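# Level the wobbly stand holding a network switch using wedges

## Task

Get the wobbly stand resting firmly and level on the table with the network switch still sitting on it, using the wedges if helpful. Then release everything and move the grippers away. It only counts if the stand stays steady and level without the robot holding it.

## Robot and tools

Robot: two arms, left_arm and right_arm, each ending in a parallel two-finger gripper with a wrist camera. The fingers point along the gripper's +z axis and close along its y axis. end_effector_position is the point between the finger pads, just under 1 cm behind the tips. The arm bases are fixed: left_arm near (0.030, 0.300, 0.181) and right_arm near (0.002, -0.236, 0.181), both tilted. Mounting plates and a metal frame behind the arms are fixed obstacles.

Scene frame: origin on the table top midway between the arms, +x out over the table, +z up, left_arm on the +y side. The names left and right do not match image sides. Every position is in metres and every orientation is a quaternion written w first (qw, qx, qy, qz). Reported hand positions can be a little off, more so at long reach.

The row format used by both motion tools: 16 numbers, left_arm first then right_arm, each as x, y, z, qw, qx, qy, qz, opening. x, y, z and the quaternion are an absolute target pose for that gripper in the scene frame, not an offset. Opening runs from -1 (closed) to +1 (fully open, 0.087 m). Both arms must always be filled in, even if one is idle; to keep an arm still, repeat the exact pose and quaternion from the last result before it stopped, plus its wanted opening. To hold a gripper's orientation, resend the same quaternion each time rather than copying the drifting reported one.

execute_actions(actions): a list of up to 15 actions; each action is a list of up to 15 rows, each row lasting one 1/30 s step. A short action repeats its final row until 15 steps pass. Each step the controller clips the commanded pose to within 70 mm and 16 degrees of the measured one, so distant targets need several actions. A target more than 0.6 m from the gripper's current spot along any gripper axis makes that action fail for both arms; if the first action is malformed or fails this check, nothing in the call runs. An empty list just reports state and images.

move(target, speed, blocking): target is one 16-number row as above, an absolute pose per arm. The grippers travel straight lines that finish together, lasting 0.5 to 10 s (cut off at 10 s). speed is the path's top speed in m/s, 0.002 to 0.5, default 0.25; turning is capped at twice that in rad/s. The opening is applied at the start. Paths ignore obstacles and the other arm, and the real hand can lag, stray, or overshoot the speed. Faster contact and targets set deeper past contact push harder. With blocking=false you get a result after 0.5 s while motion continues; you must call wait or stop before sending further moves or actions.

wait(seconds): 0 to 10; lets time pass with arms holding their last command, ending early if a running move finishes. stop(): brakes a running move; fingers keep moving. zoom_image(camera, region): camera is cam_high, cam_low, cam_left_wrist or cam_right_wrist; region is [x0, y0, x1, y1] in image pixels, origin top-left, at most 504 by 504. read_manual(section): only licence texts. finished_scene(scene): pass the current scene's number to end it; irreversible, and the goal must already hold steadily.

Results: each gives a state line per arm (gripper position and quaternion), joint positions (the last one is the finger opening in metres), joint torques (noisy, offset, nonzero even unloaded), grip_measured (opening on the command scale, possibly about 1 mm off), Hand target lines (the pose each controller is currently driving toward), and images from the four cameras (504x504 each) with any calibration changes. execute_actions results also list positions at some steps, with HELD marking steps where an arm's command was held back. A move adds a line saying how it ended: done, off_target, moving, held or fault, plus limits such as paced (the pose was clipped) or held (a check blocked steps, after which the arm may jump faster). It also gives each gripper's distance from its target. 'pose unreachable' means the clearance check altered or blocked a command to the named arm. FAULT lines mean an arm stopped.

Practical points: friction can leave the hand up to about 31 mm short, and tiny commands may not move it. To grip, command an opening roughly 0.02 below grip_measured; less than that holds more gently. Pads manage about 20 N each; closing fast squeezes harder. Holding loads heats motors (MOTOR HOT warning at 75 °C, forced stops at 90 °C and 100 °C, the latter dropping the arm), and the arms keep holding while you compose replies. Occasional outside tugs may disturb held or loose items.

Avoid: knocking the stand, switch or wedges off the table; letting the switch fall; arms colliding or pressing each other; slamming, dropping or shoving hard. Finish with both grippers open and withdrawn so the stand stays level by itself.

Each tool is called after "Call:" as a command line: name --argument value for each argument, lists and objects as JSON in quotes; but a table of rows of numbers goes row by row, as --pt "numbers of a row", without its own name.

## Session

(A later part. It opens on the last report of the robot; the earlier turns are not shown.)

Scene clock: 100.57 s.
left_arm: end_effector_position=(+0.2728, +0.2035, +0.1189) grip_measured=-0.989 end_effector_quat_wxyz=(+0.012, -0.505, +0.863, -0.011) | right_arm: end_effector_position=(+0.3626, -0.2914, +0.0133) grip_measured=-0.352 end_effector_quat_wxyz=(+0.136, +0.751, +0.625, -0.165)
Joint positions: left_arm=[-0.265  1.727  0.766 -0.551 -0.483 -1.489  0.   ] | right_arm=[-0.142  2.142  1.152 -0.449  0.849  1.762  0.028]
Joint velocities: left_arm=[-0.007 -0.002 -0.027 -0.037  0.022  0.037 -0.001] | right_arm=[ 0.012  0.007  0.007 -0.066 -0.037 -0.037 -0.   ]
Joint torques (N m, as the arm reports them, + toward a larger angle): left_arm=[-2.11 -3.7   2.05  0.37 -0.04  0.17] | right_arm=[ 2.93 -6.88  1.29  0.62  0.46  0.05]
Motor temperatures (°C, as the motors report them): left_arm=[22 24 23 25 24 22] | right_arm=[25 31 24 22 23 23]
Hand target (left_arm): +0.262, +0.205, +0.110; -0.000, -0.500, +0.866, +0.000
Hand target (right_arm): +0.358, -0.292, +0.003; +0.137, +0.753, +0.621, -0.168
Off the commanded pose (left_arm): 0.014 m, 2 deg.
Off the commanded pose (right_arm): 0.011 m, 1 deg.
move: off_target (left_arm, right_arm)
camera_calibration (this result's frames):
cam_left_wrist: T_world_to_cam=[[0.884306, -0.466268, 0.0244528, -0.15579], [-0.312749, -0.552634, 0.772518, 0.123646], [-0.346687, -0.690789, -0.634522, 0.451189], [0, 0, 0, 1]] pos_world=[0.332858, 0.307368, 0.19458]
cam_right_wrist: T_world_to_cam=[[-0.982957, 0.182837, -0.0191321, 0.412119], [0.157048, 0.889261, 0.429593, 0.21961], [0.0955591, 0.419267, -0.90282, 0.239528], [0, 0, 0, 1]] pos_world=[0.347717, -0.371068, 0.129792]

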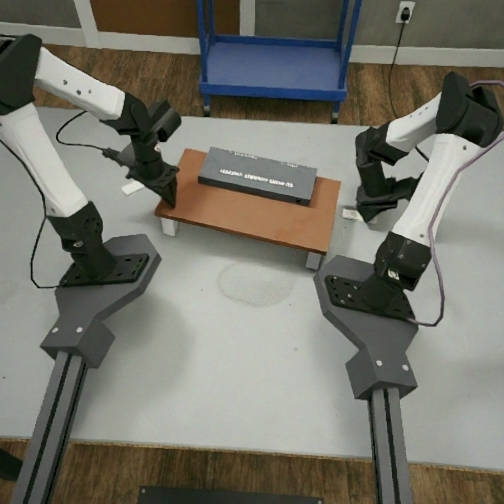

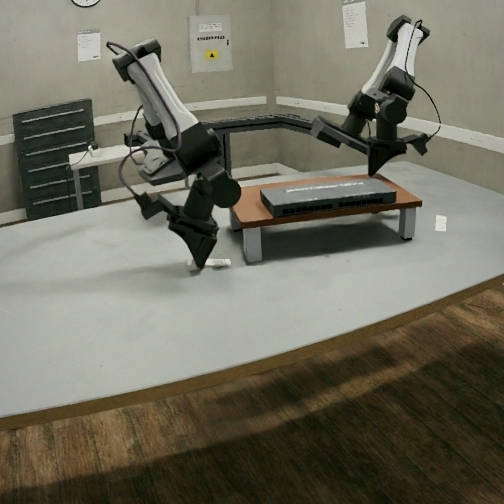

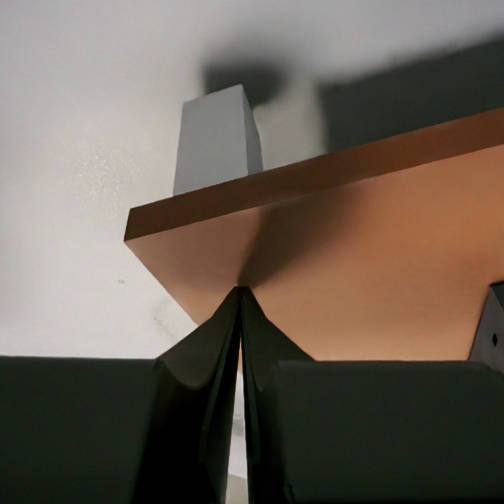

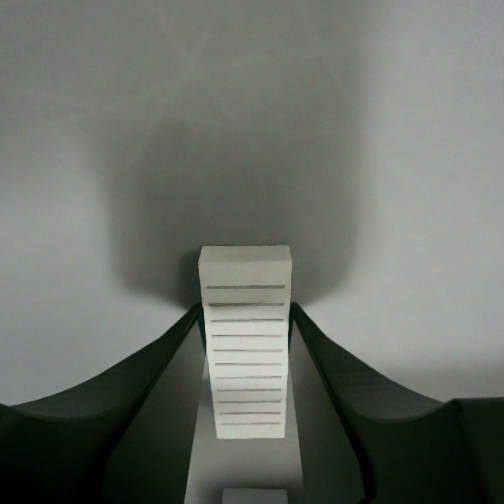

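Call:
move --target '[0.262,0.205,0.11,0,-0.5,0.866,0,-1, 0.358,-0.292,0.003,0.1376,0.7533,0.621,-0.167,-0.05]' --speed 0.03

Call:
move --target '[0.262,0.205,0.085,0,-0.5,0.866,0,-1, 0.358,-0.306,0.016,-0.0554,0.7687,0.6337,0.0672,-0.05]' --speed 0.1

Call:
zoom_image --camera "cam_low" --region '[170, 200, 290, 280]'

Scene clock: 106.77 s.
left_arm: end_effector_position=(+0.2729, +0.2034, +0.1189) grip_measured=-0.989 end_effector_quat_wxyz=(+0.013, -0.504, +0.863, -0.011) | right_arm: end_effector_position=(+0.3589, -0.2911, +0.0135) grip_measured=-0.051 end_effector_quat_wxyz=(+0.131, +0.746, +0.631, -0.170)
Joint positions: left_arm=[-0.265  1.727  0.766 -0.55  -0.483 -1.489  0.   ] | right_arm=[-0.141  2.142  1.152 -0.465  0.849  1.756  0.042]
Joint velocities: left_arm=[ 0.012 -0.012  0.012 -0.066 -0.022  0.007  0.001] | right_arm=[ 0.012 -0.007 -0.012 -0.066 -0.022 -0.037 -0.001]
Joint torques (N m, as the arm reports them, + toward a larger angle): left_arm=[-2.1  -3.7   2.07  0.39 -0.03  0.17] | right_arm=[ 2.76 -6.81  1.31  0.82  0.4   0.06]
Motor temperatures (°C, as the motors report them): left_arm=[22 24 23 25 24 22] | right_arm=[25 31 24 22 23 23]
Hand target (left_arm): +0.262, +0.205, +0.110; +0.000, -0.500, +0.866, +0.000
Hand target (right_arm): +0.358, -0.292, +0.003; +0.137, +0.753, +0.621, -0.168
Off the commanded pose (left_arm): 0.014 m, 2 deg.
Off the commanded pose (right_arm): 0.011 m, 2 deg.
move: off_target (left_arm, right_arm)
camera_calibration (this result's frames):
cam_left_wrist: T_world_to_cam=[[0.884201, -0.466448, 0.0247881, -0.155844], [-0.313101, -0.552465, 0.772496, 0.123714], [-0.346634, -0.690803, -0.634536, 0.451183], [0, 0, 0, 1]] pos_world=[0.332928, 0.307333, 0.194586]
cam_right_wrist: T_world_to_cam=[[-0.985283, 0.170915, -0.00240625, 0.405559], [0.153449, 0.890625, 0.428066, 0.221576], [0.0753059, 0.421397, -0.903744, 0.247912], [0, 0, 0, 1]] pos_world=[0.34692, -0.371126, 0.130176]

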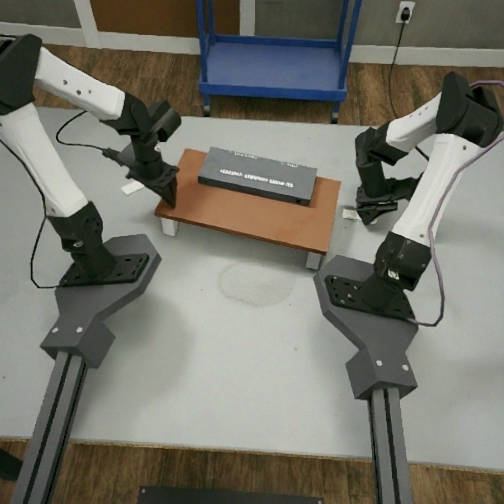

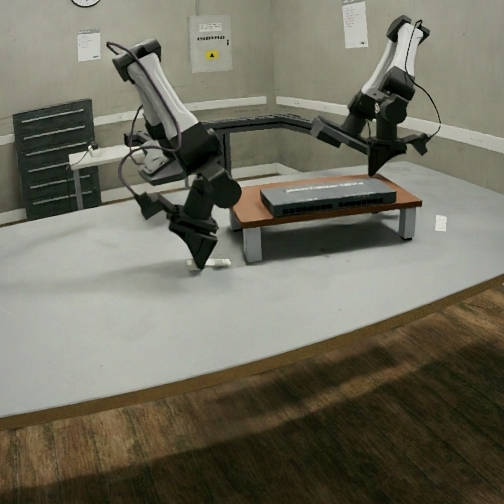

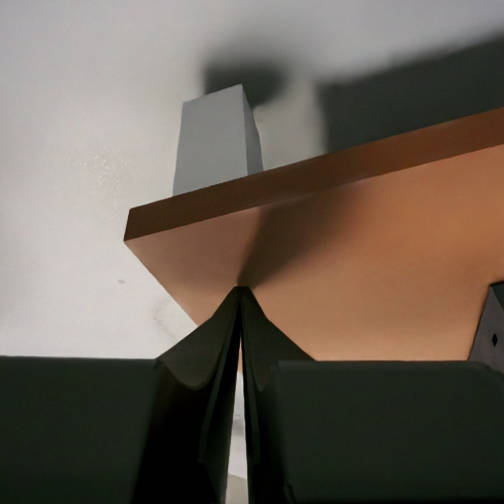

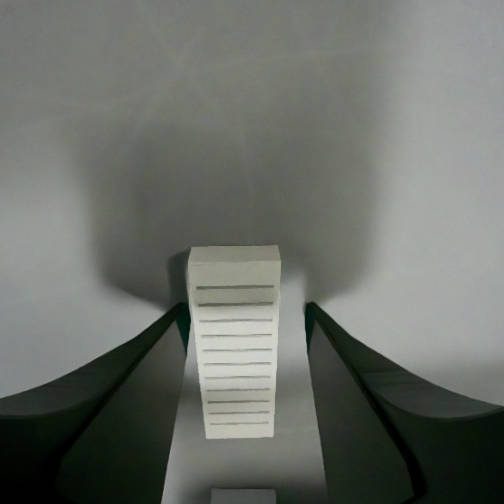

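Scene clock: 110.23 s.
left_arm: end_effector_position=(+0.2769, +0.2049, +0.1083) grip_measured=-0.989 end_effector_quat_wxyz=(+0.015, -0.499, +0.866, -0.017) | right_arm: end_effector_position=(+0.3582, -0.3054, +0.0120) grip_measured=-0.050 end_effector_quat_wxyz=(-0.057, +0.769, +0.633, +0.060)
Joint positions: left_arm=[-0.233  1.749  0.75  -0.481 -0.476 -1.434  0.   ] | right_arm=[-0.47   2.008  1.09  -0.348  0.171  1.39   0.042]
Joint velocities: left_arm=[-0.002 -0.007 -0.012 -0.022 -0.022  0.007 -0.   ] | right_arm=[ 0.002  0.017 -0.022 -0.022 -0.022  0.081  0.   ]
Joint torques (N m, as the arm reports them, + toward a larger angle): left_arm=[-1.29 -1.15  0.38  0.92 -0.08  0.05] | right_arm=[ 2.35 -9.55  2.22  0.19 -0.01 -0.09]
Motor temperatures (°C, as the motors report them): left_arm=[22 24 23 25 24 22] | right_arm=[25 32 24 22 23 23]
Hand target (left_arm): +0.261, +0.207, +0.088; -0.000, -0.500, +0.866, +0.001
Hand target (right_arm): +0.358, -0.307, +0.015; -0.057, +0.769, +0.633, +0.065
Off the commanded pose (left_arm): 0.028 m, 3 deg.
Off the commanded pose (right_arm): 0.004 m, 1 deg.
move: off_target (left_arm)
camera_calibration (this result's frames):
cam_left_wrist: T_world_to_cam=[[0.878074, -0.477065, 0.0373419, -0.155941], [-0.327336, -0.541896, 0.77408, 0.135581], [-0.349051, -0.691924, -0.631985, 0.447417], [0, 0, 0, 1]] pos_world=[0.337479, 0.308655, 0.183633]
cam_right_wrist: T_world_to_cam=[[-0.979022, 0.203682, -0.00554274, 0.41503], [0.098479, 0.496816, 0.86225, 0.129229], [0.178378, 0.843616, -0.506452, 0.339847], [0, 0, 0, 1]] pos_world=[0.332975, -0.435437, 0.0629893]

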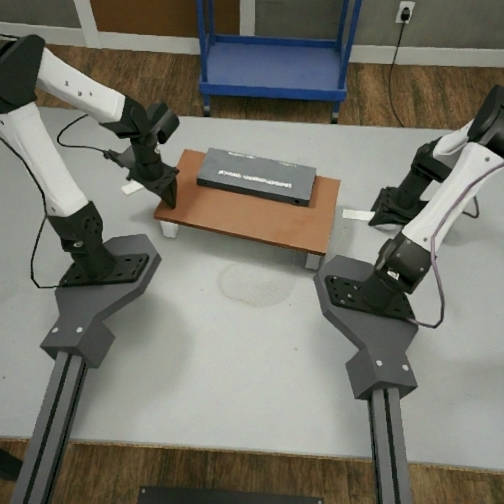

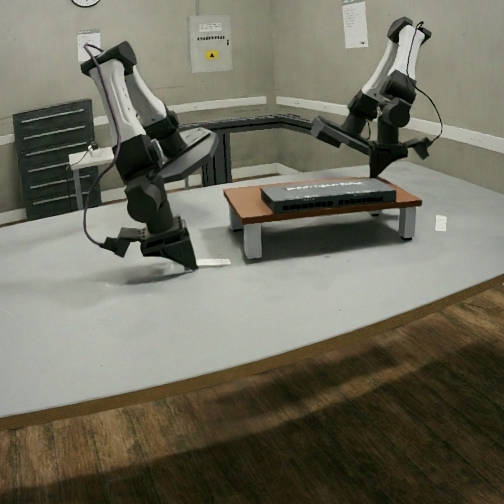

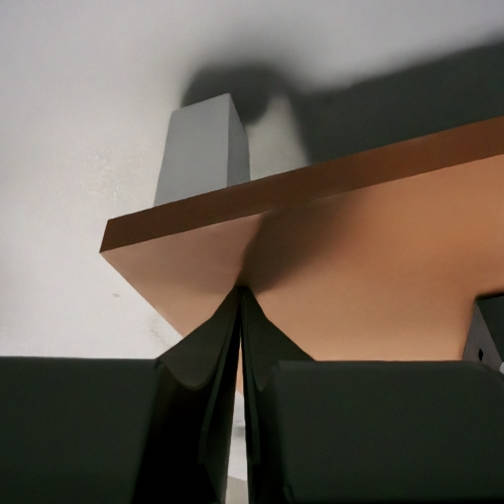

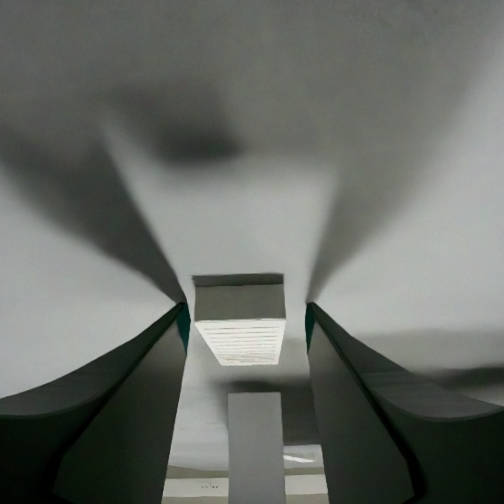

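Region (170, 200, 290, 280) of cam_low's 504x504 image, scaled by 4.200, with more detail than that image has.

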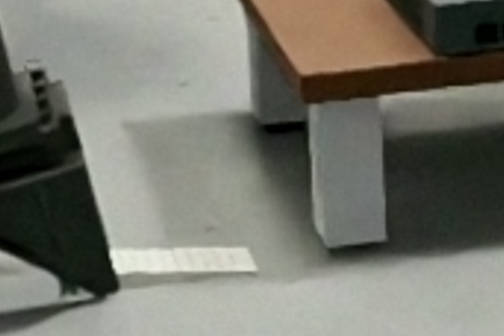

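Call:
move --target '[0.262,0.205,0.085,0,-0.5,0.866,0,-1, 0.358,-0.306,0.012,-0.0554,0.7687,0.6337,0.0672,-0.39]' --speed 0.03

Call:
move --target '[0.262,0.205,0.085,0,-0.5,0.866,0,-1, 0.369,-0.24,0.010,-0.0554,0.7687,0.6337,0.0672,-0.39]' --speed 0.03

Call:
zoom_image --camera "cam_low" --region '[170, 200, 290, 280]'

Scene clock: 115.40 s.
left_arm: end_effector_position=(+0.2769, +0.2048, +0.1082) grip_measured=-0.989 end_effector_quat_wxyz=(+0.014, -0.499, +0.867, -0.017) | right_arm: end_effector_position=(+0.3586, -0.3050, +0.0122) grip_measured=-0.350 end_effector_quat_wxyz=(-0.057, +0.768, +0.635, +0.062)
Joint positions: left_arm=[-0.233  1.75   0.75  -0.481 -0.475 -1.433  0.   ] | right_arm=[-0.47   2.008  1.09  -0.346  0.168  1.386  0.028]
Joint velocities: left_arm=[ 0.007 -0.017  0.007 -0.037 -0.081  0.022 -0.   ] | right_arm=[ 0.007  0.022  0.022 -0.051  0.081 -0.066 -0.001]
Joint torques (N m, as the arm reports them, + toward a larger angle): left_arm=[-1.38 -1.16  0.39  0.92 -0.07  0.08] | right_arm=[ 2.21 -8.73  1.86  0.41 -0.04 -0.01]
Motor temperatures (°C, as the motors report them): left_arm=[22 23 22 26 24 22] | right_arm=[25 33 24 22 23 23]
Hand target (left_arm): +0.261, +0.206, +0.088; -0.000, -0.500, +0.866, +0.001
Hand target (right_arm): +0.358, -0.306, +0.012; -0.056, +0.769, +0.634, +0.067
Off the commanded pose (left_arm): 0.028 m, 3 deg.
Off the commanded pose (right_arm): 0.001 m, 1 deg.
move: off_target (left_arm)
camera_calibration (this result's frames):
cam_left_wrist: T_world_to_cam=[[0.877525, -0.478072, 0.0373757, -0.155575], [-0.327866, -0.54128, 0.774287, 0.135564], [-0.349934, -0.69171, -0.63173, 0.447469], [0, 0, 0, 1]] pos_world=[0.337553, 0.308521, 0.183528]
cam_right_wrist: T_world_to_cam=[[-0.979758, 0.200001, -0.00858453, 0.414588], [0.09356, 0.495397, 0.863614, 0.130177], [0.176976, 0.845329, -0.504081, 0.340569], [0, 0, 0, 1]] pos_world=[0.333744, -0.4353, 0.0628107]

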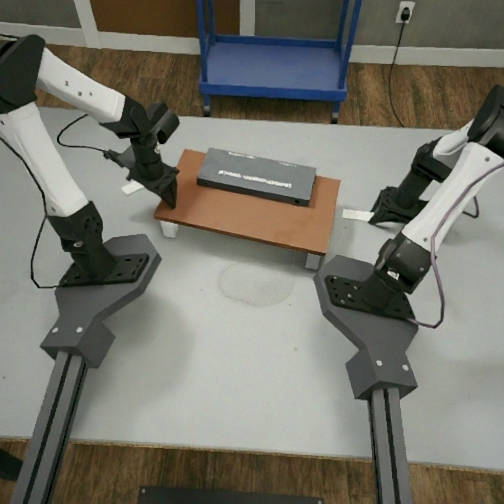

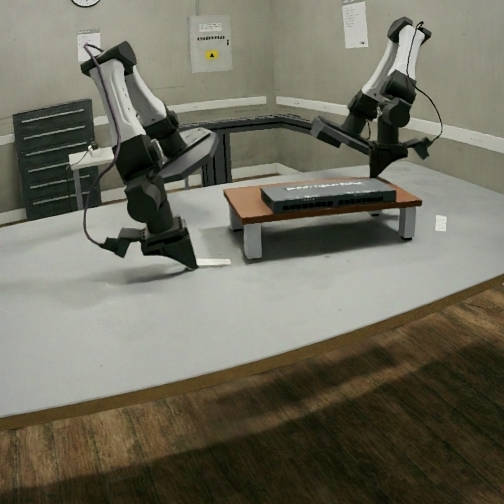

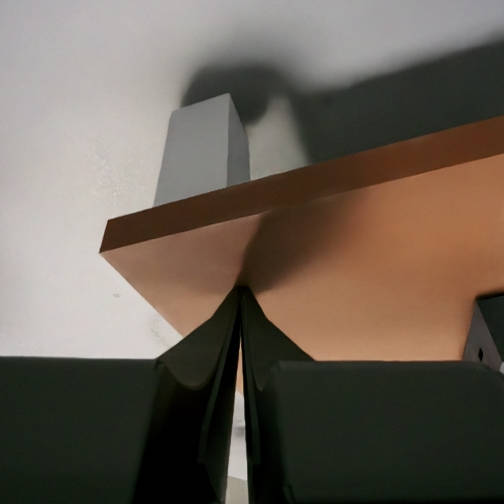

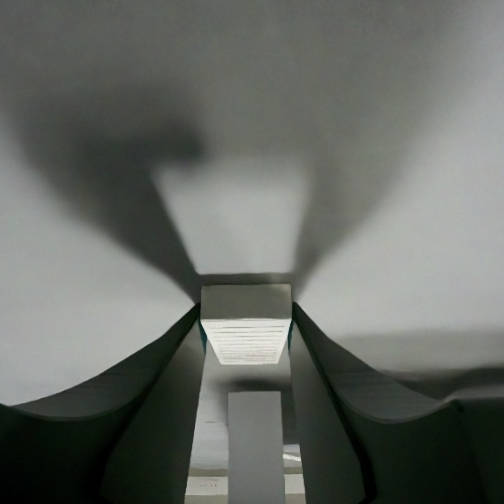

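Scene clock: 117.87 s.
left_arm: end_effector_position=(+0.2769, +0.2048, +0.1083) grip_measured=-0.989 end_effector_quat_wxyz=(+0.014, -0.498, +0.867, -0.017) | right_arm: end_effector_position=(+0.3820, -0.2485, +0.0161) grip_measured=-0.350 end_effector_quat_wxyz=(-0.045, +0.771, +0.630, +0.076)
Joint positions: left_arm=[-0.233  1.749  0.75  -0.481 -0.475 -1.433  0.   ] | right_arm=[-0.31   2.064  1.09  -0.284  0.205  1.543  0.028]
Joint velocities: left_arm=[-0.007 -0.022  0.002 -0.022 -0.007 -0.037 -0.001] | right_arm=[ 0.002  0.002  0.007 -0.007 -0.007 -0.022  0.   ]
Joint torques (N m, as the arm reports them, + toward a larger angle): left_arm=[-1.3  -1.15  0.39  0.92 -0.08  0.08] | right_arm=[ 4.12 -7.64  0.12  0.46  0.1   0.07]
Motor temperatures (°C, as the motors report them): left_arm=[22 23 22 26 24 22] | right_arm=[25 33 24 22 23 23]
Hand target (left_arm): +0.261, +0.206, +0.088; -0.000, -0.500, +0.866, +0.001
Hand target (right_arm): +0.368, -0.240, +0.010; -0.055, +0.769, +0.634, +0.067
Off the commanded pose (left_arm): 0.028 m, 3 deg.
Off the commanded pose (right_arm): 0.017 m, 2 deg.
move: off_target (left_arm, right_arm)
camera_calibration (this result's frames):
cam_left_wrist: T_world_to_cam=[[0.877414, -0.47825, 0.0377112, -0.155593], [-0.328223, -0.541119, 0.774248, 0.135604], [-0.349877, -0.691714, -0.631758, 0.447544], [0, 0, 0, 1]] pos_world=[0.337613, 0.308537, 0.183616]
cam_right_wrist: T_world_to_cam=[[-0.975885, 0.214116, -0.0424684, 0.428806], [0.0705887, 0.493647, 0.866793, 0.104926], [0.206558, 0.842892, -0.496857, 0.278562], [0, 0, 0, 1]] pos_world=[0.353519, -0.378408, 0.0656669]

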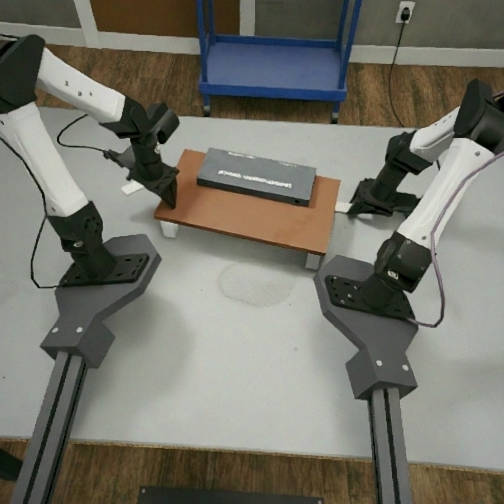

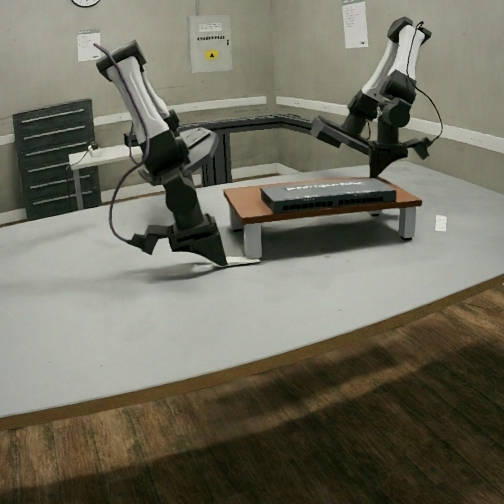

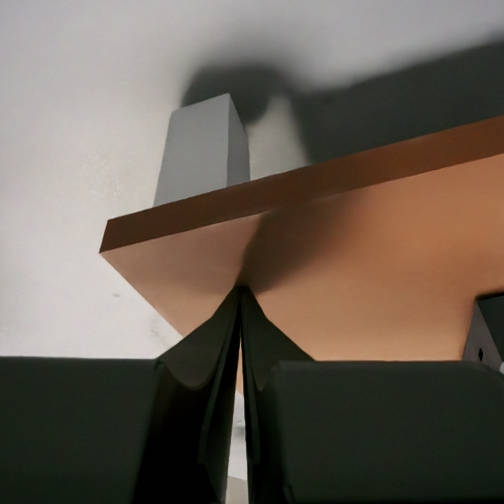

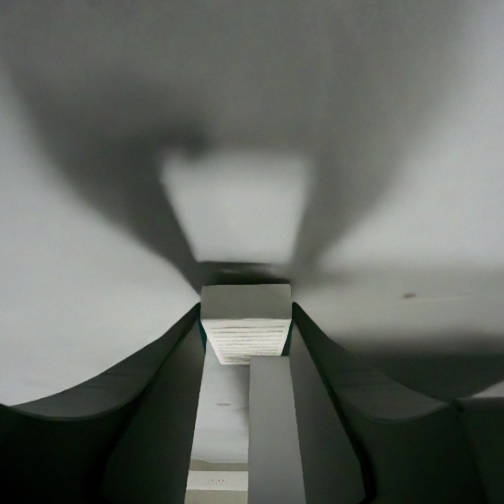

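Region (170, 200, 290, 280) of cam_low's 504x504 image, scaled by 4.200, with more detail than that image has.

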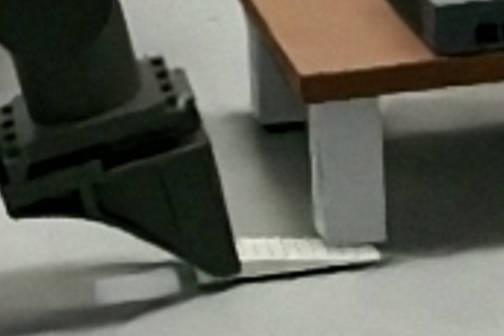

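Call:
move --target '[0.262,0.205,0.085,0,-0.5,0.866,0,-1, 0.350,-0.245,0.010,-0.0554,0.7687,0.6337,0.0672,-0.39]' --speed 0.02

Call:
zoom_image --camera "cam_low" --region '[170, 200, 290, 280]'

Scene clock: 128.97 s.
left_arm: end_effector_position=(+0.2768, +0.2048, +0.1082) grip_measured=-0.989 end_effector_quat_wxyz=(+0.014, -0.498, +0.867, -0.017) | right_arm: end_effector_position=(+0.3617, -0.2434, +0.0124) grip_measured=-0.350 end_effector_quat_wxyz=(-0.052, +0.769, +0.632, +0.075)
Joint positions: left_arm=[-0.233  1.75   0.75  -0.481 -0.475 -1.433  0.   ] | right_arm=[-0.316  2.041  1.005 -0.232  0.196  1.534  0.028]
Joint velocities: left_arm=[ 0.002 -0.017 -0.002 -0.022 -0.007  0.007  0.   ] | right_arm=[ 0.012  0.012 -0.017  0.007 -0.022  0.066 -0.   ]
Joint torques (N m, as the arm reports them, + toward a larger angle): left_arm=[-1.31 -1.15  0.4   0.92 -0.08  0.07] | right_arm=[ 2.26 -8.66  0.22  0.39  0.12 -0.05]
Motor temperatures (°C, as the motors report them): left_arm=[22 23 22 26 24 22] | right_arm=[25 34 23 22 23 23]
Hand target (left_arm): +0.261, +0.206, +0.088; -0.000, -0.500, +0.866, +0.001
Hand target (right_arm): +0.350, -0.245, +0.010; -0.056, +0.768, +0.634, +0.067
Off the commanded pose (left_arm): 0.028 m, 3 deg.
Off the commanded pose (right_arm): 0.012 m, 1 deg.
move: off_target (left_arm, right_arm)
camera_calibration (this result's frames):
cam_left_wrist: T_world_to_cam=[[0.877342, -0.478407, 0.0373732, -0.15544], [-0.328077, -0.541167, 0.774276, 0.135601], [-0.350194, -0.691567, -0.631743, 0.447513], [0, 0, 0, 1]] pos_world=[0.337578, 0.308504, 0.18353]
cam_right_wrist: T_world_to_cam=[[-0.977754, 0.207294, -0.0320361, 0.406593], [0.0745244, 0.486079, 0.870732, 0.103689], [0.19607, 0.848974, -0.490714, 0.281835], [0, 0, 0, 1]] pos_world=[0.334561, -0.373956, 0.0610411]

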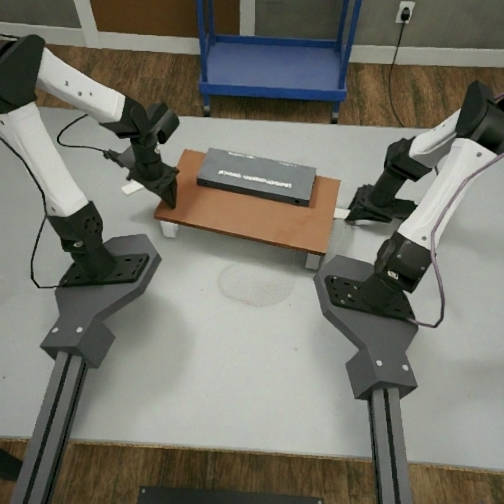

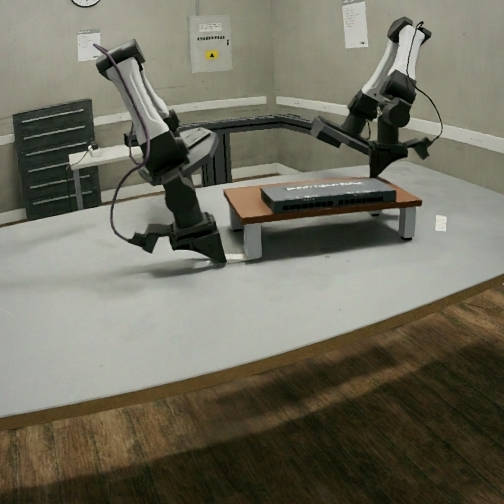

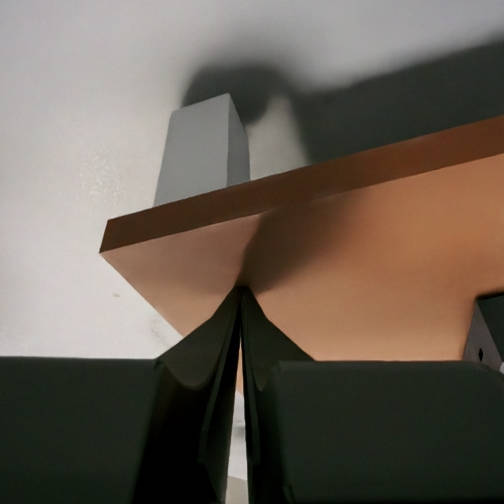

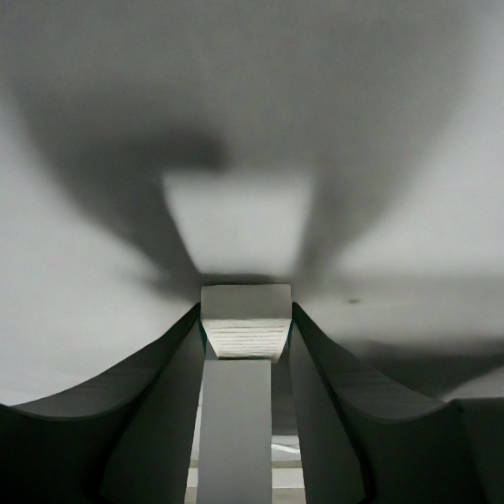

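Region (170, 200, 290, 280) of cam_low's 504x504 image, scaled by 4.200, with more detail than that image has.

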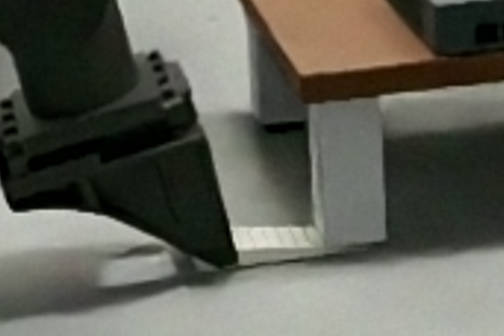

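Call:
move --target '[0.262,0.205,0.085,0,-0.5,0.866,0,-1, 0.357,-0.215,0.008,-0.0554,0.7687,0.6337,0.0672,-0.39]' --speed 0.015

Call:
zoom_image --camera "cam_low" --region '[200, 210, 290, 280]'

Scene clock: 135.13 s.
left_arm: end_effector_position=(+0.2770, +0.2048, +0.1083) grip_measured=-0.989 end_effector_quat_wxyz=(+0.015, -0.498, +0.867, -0.017) | right_arm: end_effector_position=(+0.3635, -0.2210, +0.0127) grip_measured=-0.350 end_effector_quat_wxyz=(-0.052, +0.770, +0.632, +0.072)
Joint positions: left_arm=[-0.233  1.749  0.75  -0.481 -0.475 -1.432  0.   ] | right_arm=[-0.252  2.068  1.005 -0.222  0.22   1.6    0.028]
Joint velocities: left_arm=[ 0.007 -0.017  0.007  0.007 -0.051  0.066 -0.001] | right_arm=[-0.002  0.017  0.012  0.051 -0.051  0.022 -0.   ]
Joint torques (N m, as the arm reports them, + toward a larger angle): left_arm=[-1.33 -1.17  0.39  0.92 -0.09  0.07] | right_arm=[ 4.01 -6.94  1.06  0.49  0.11  0.09]
Motor temperatures (°C, as the motors report them): left_arm=[22 23 22 26 24 22] | right_arm=[25 35 23 22 23 23]
Hand target (left_arm): +0.261, +0.206, +0.088; -0.000, -0.500, +0.866, +0.000
Hand target (right_arm): +0.357, -0.215, +0.008; -0.055, +0.769, +0.634, +0.067
Off the commanded pose (left_arm): 0.028 m, 3 deg.
Off the commanded pose (right_arm): 0.010 m, 1 deg.
move: off_target (left_arm)
camera_calibration (this result's frames):
cam_left_wrist: T_world_to_cam=[[0.877303, -0.478427, 0.0380467, -0.155641], [-0.328581, -0.540958, 0.774208, 0.135681], [-0.34982, -0.691717, -0.631786, 0.447538], [0, 0, 0, 1]] pos_world=[0.337685, 0.308505, 0.183624]
cam_right_wrist: T_world_to_cam=[[-0.977402, 0.209498, -0.0282289, 0.404047], [0.0798475, 0.489527, 0.868324, 0.0912608], [0.195731, 0.846448, -0.495193, 0.262262], [0, 0, 0, 1]] pos_world=[0.336296, -0.351313, 0.0620321]

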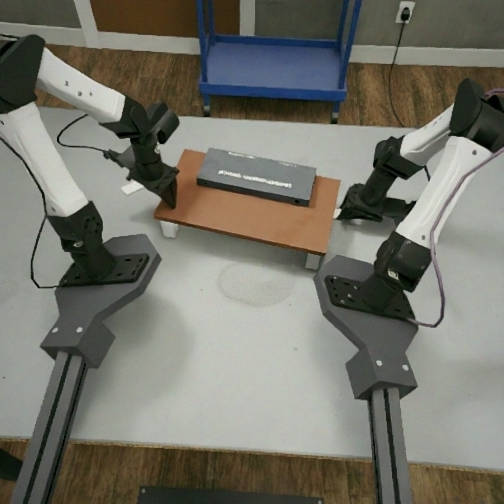

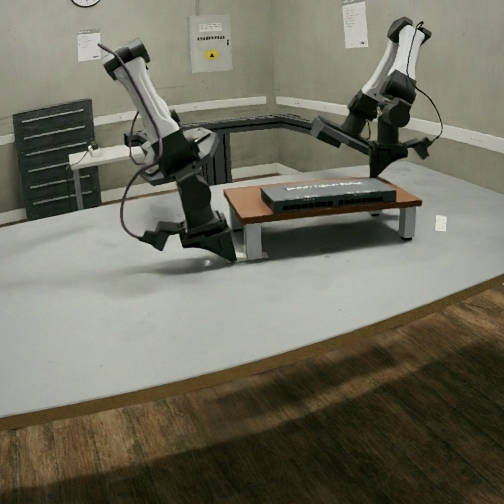

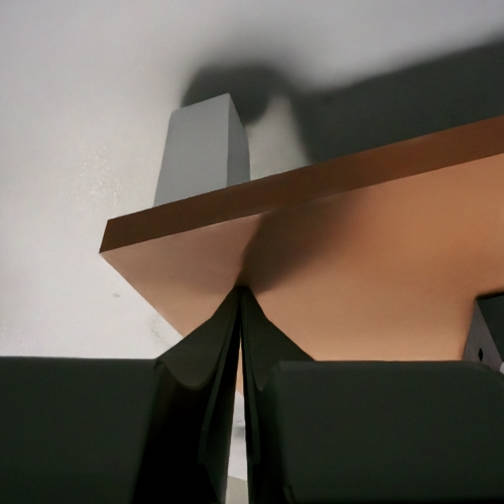

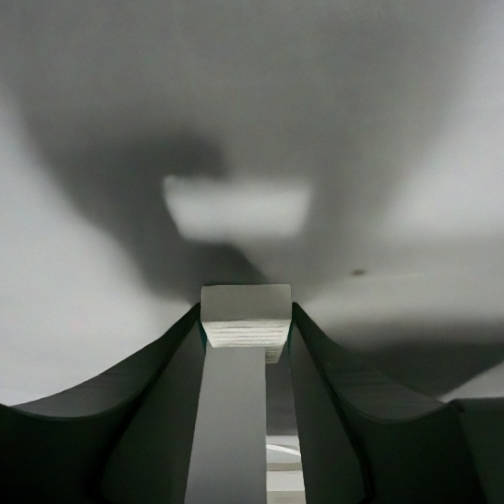

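Region (200, 210, 290, 280) of cam_low's 504x504 image, scaled by 5.600, with more detail than that image has.

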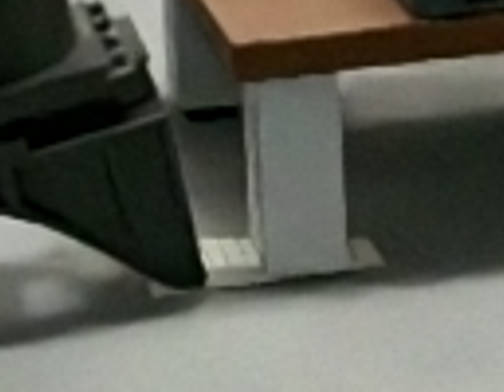

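Call:
move --target '[0.262,0.205,0.085,0,-0.5,0.866,0,-1, 0.374,-0.198,0.008,-0.0554,0.7687,0.6337,0.0672,-0.39]' --speed 0.012

Call:
zoom_image --camera "cam_low" --region '[200, 210, 290, 280]'

Scene clock: 141.63 s.
left_arm: end_effector_position=(+0.2768, +0.2048, +0.1082) grip_measured=-0.989 end_effector_quat_wxyz=(+0.014, -0.498, +0.867, -0.017) | right_arm: end_effector_position=(+0.3643, -0.2134, +0.0121) grip_measured=-0.350 end_effector_quat_wxyz=(-0.047, +0.771, +0.634, +0.050)
Joint positions: left_arm=[-0.233  1.75   0.75  -0.481 -0.475 -1.432  0.   ] | right_arm=[-0.211  2.093  1.038 -0.265  0.27   1.646  0.028]
Joint velocities: left_arm=[ 0.007 -0.002  0.002 -0.037 -0.066  0.037 -0.001] | right_arm=[ 0.007  0.012  0.002  0.037 -0.007 -0.022 -0.001]
Joint torques (N m, as the arm reports them, + toward a larger angle): left_arm=[-1.29 -1.14  0.39  0.92 -0.08  0.06] | right_arm=[ 5.12 -5.04  4.18  0.52 -0.31  0.18]
Motor temperatures (°C, as the motors report them): left_arm=[22 23 22 26 24 22] | right_arm=[25 35 23 22 23 23]
Hand target (left_arm): +0.261, +0.206, +0.088; -0.001, -0.500, +0.866, +0.001
Hand target (right_arm): +0.373, -0.198, +0.009; -0.055, +0.769, +0.634, +0.067
Off the commanded pose (left_arm): 0.028 m, 3 deg.
Off the commanded pose (right_arm): 0.019 m, 2 deg.
move: off_target (left_arm, right_arm)
camera_calibration (this result's frames):
cam_left_wrist: T_world_to_cam=[[0.87716, -0.478742, 0.0373707, -0.155305], [-0.328287, -0.541055, 0.774266, 0.135638], [-0.350454, -0.691423, -0.631756, 0.447557], [0, 0, 0, 1]] pos_world=[0.337604, 0.308488, 0.183531]
cam_right_wrist: T_world_to_cam=[[-0.978798, 0.204706, -0.00711596, 0.402459], [0.102711, 0.520577, 0.847614, 0.0865845], [0.177216, 0.828912, -0.530566, 0.258793], [0, 0, 0, 1]] pos_world=[0.33917, -0.341976, 0.0667801]

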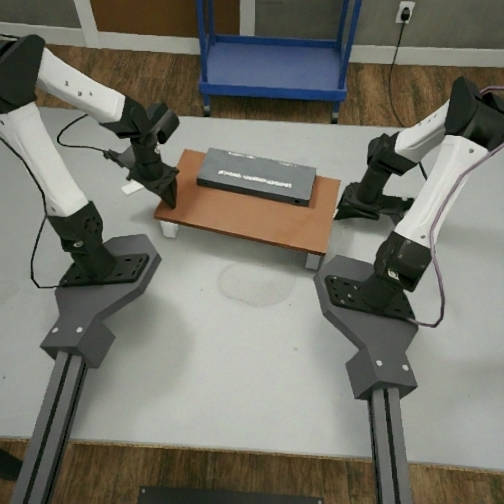

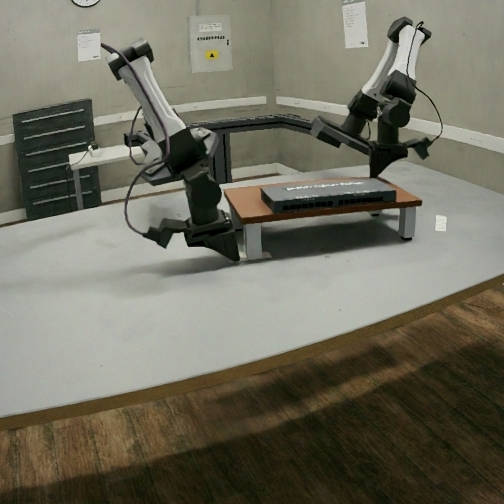

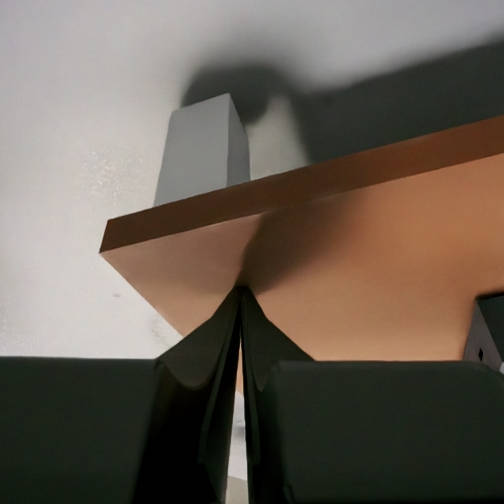

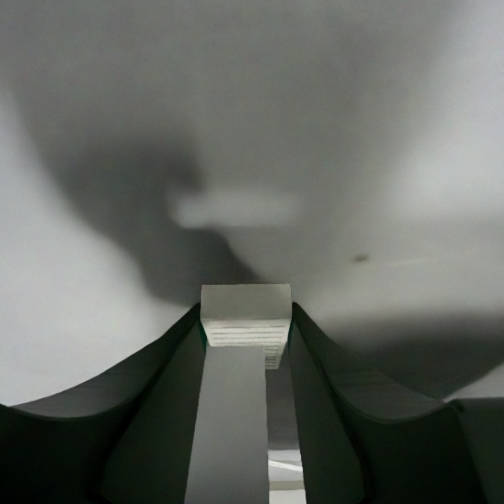

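Region (200, 210, 290, 280) of cam_low's 504x504 image, scaled by 5.600, with more detail than that image has.

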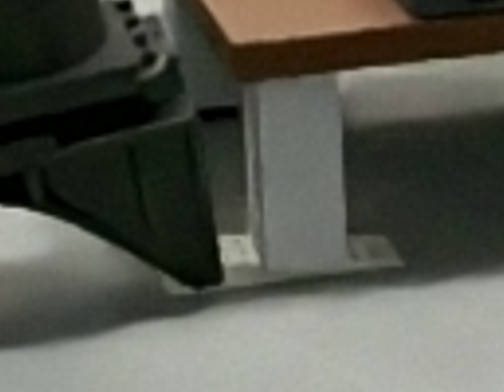

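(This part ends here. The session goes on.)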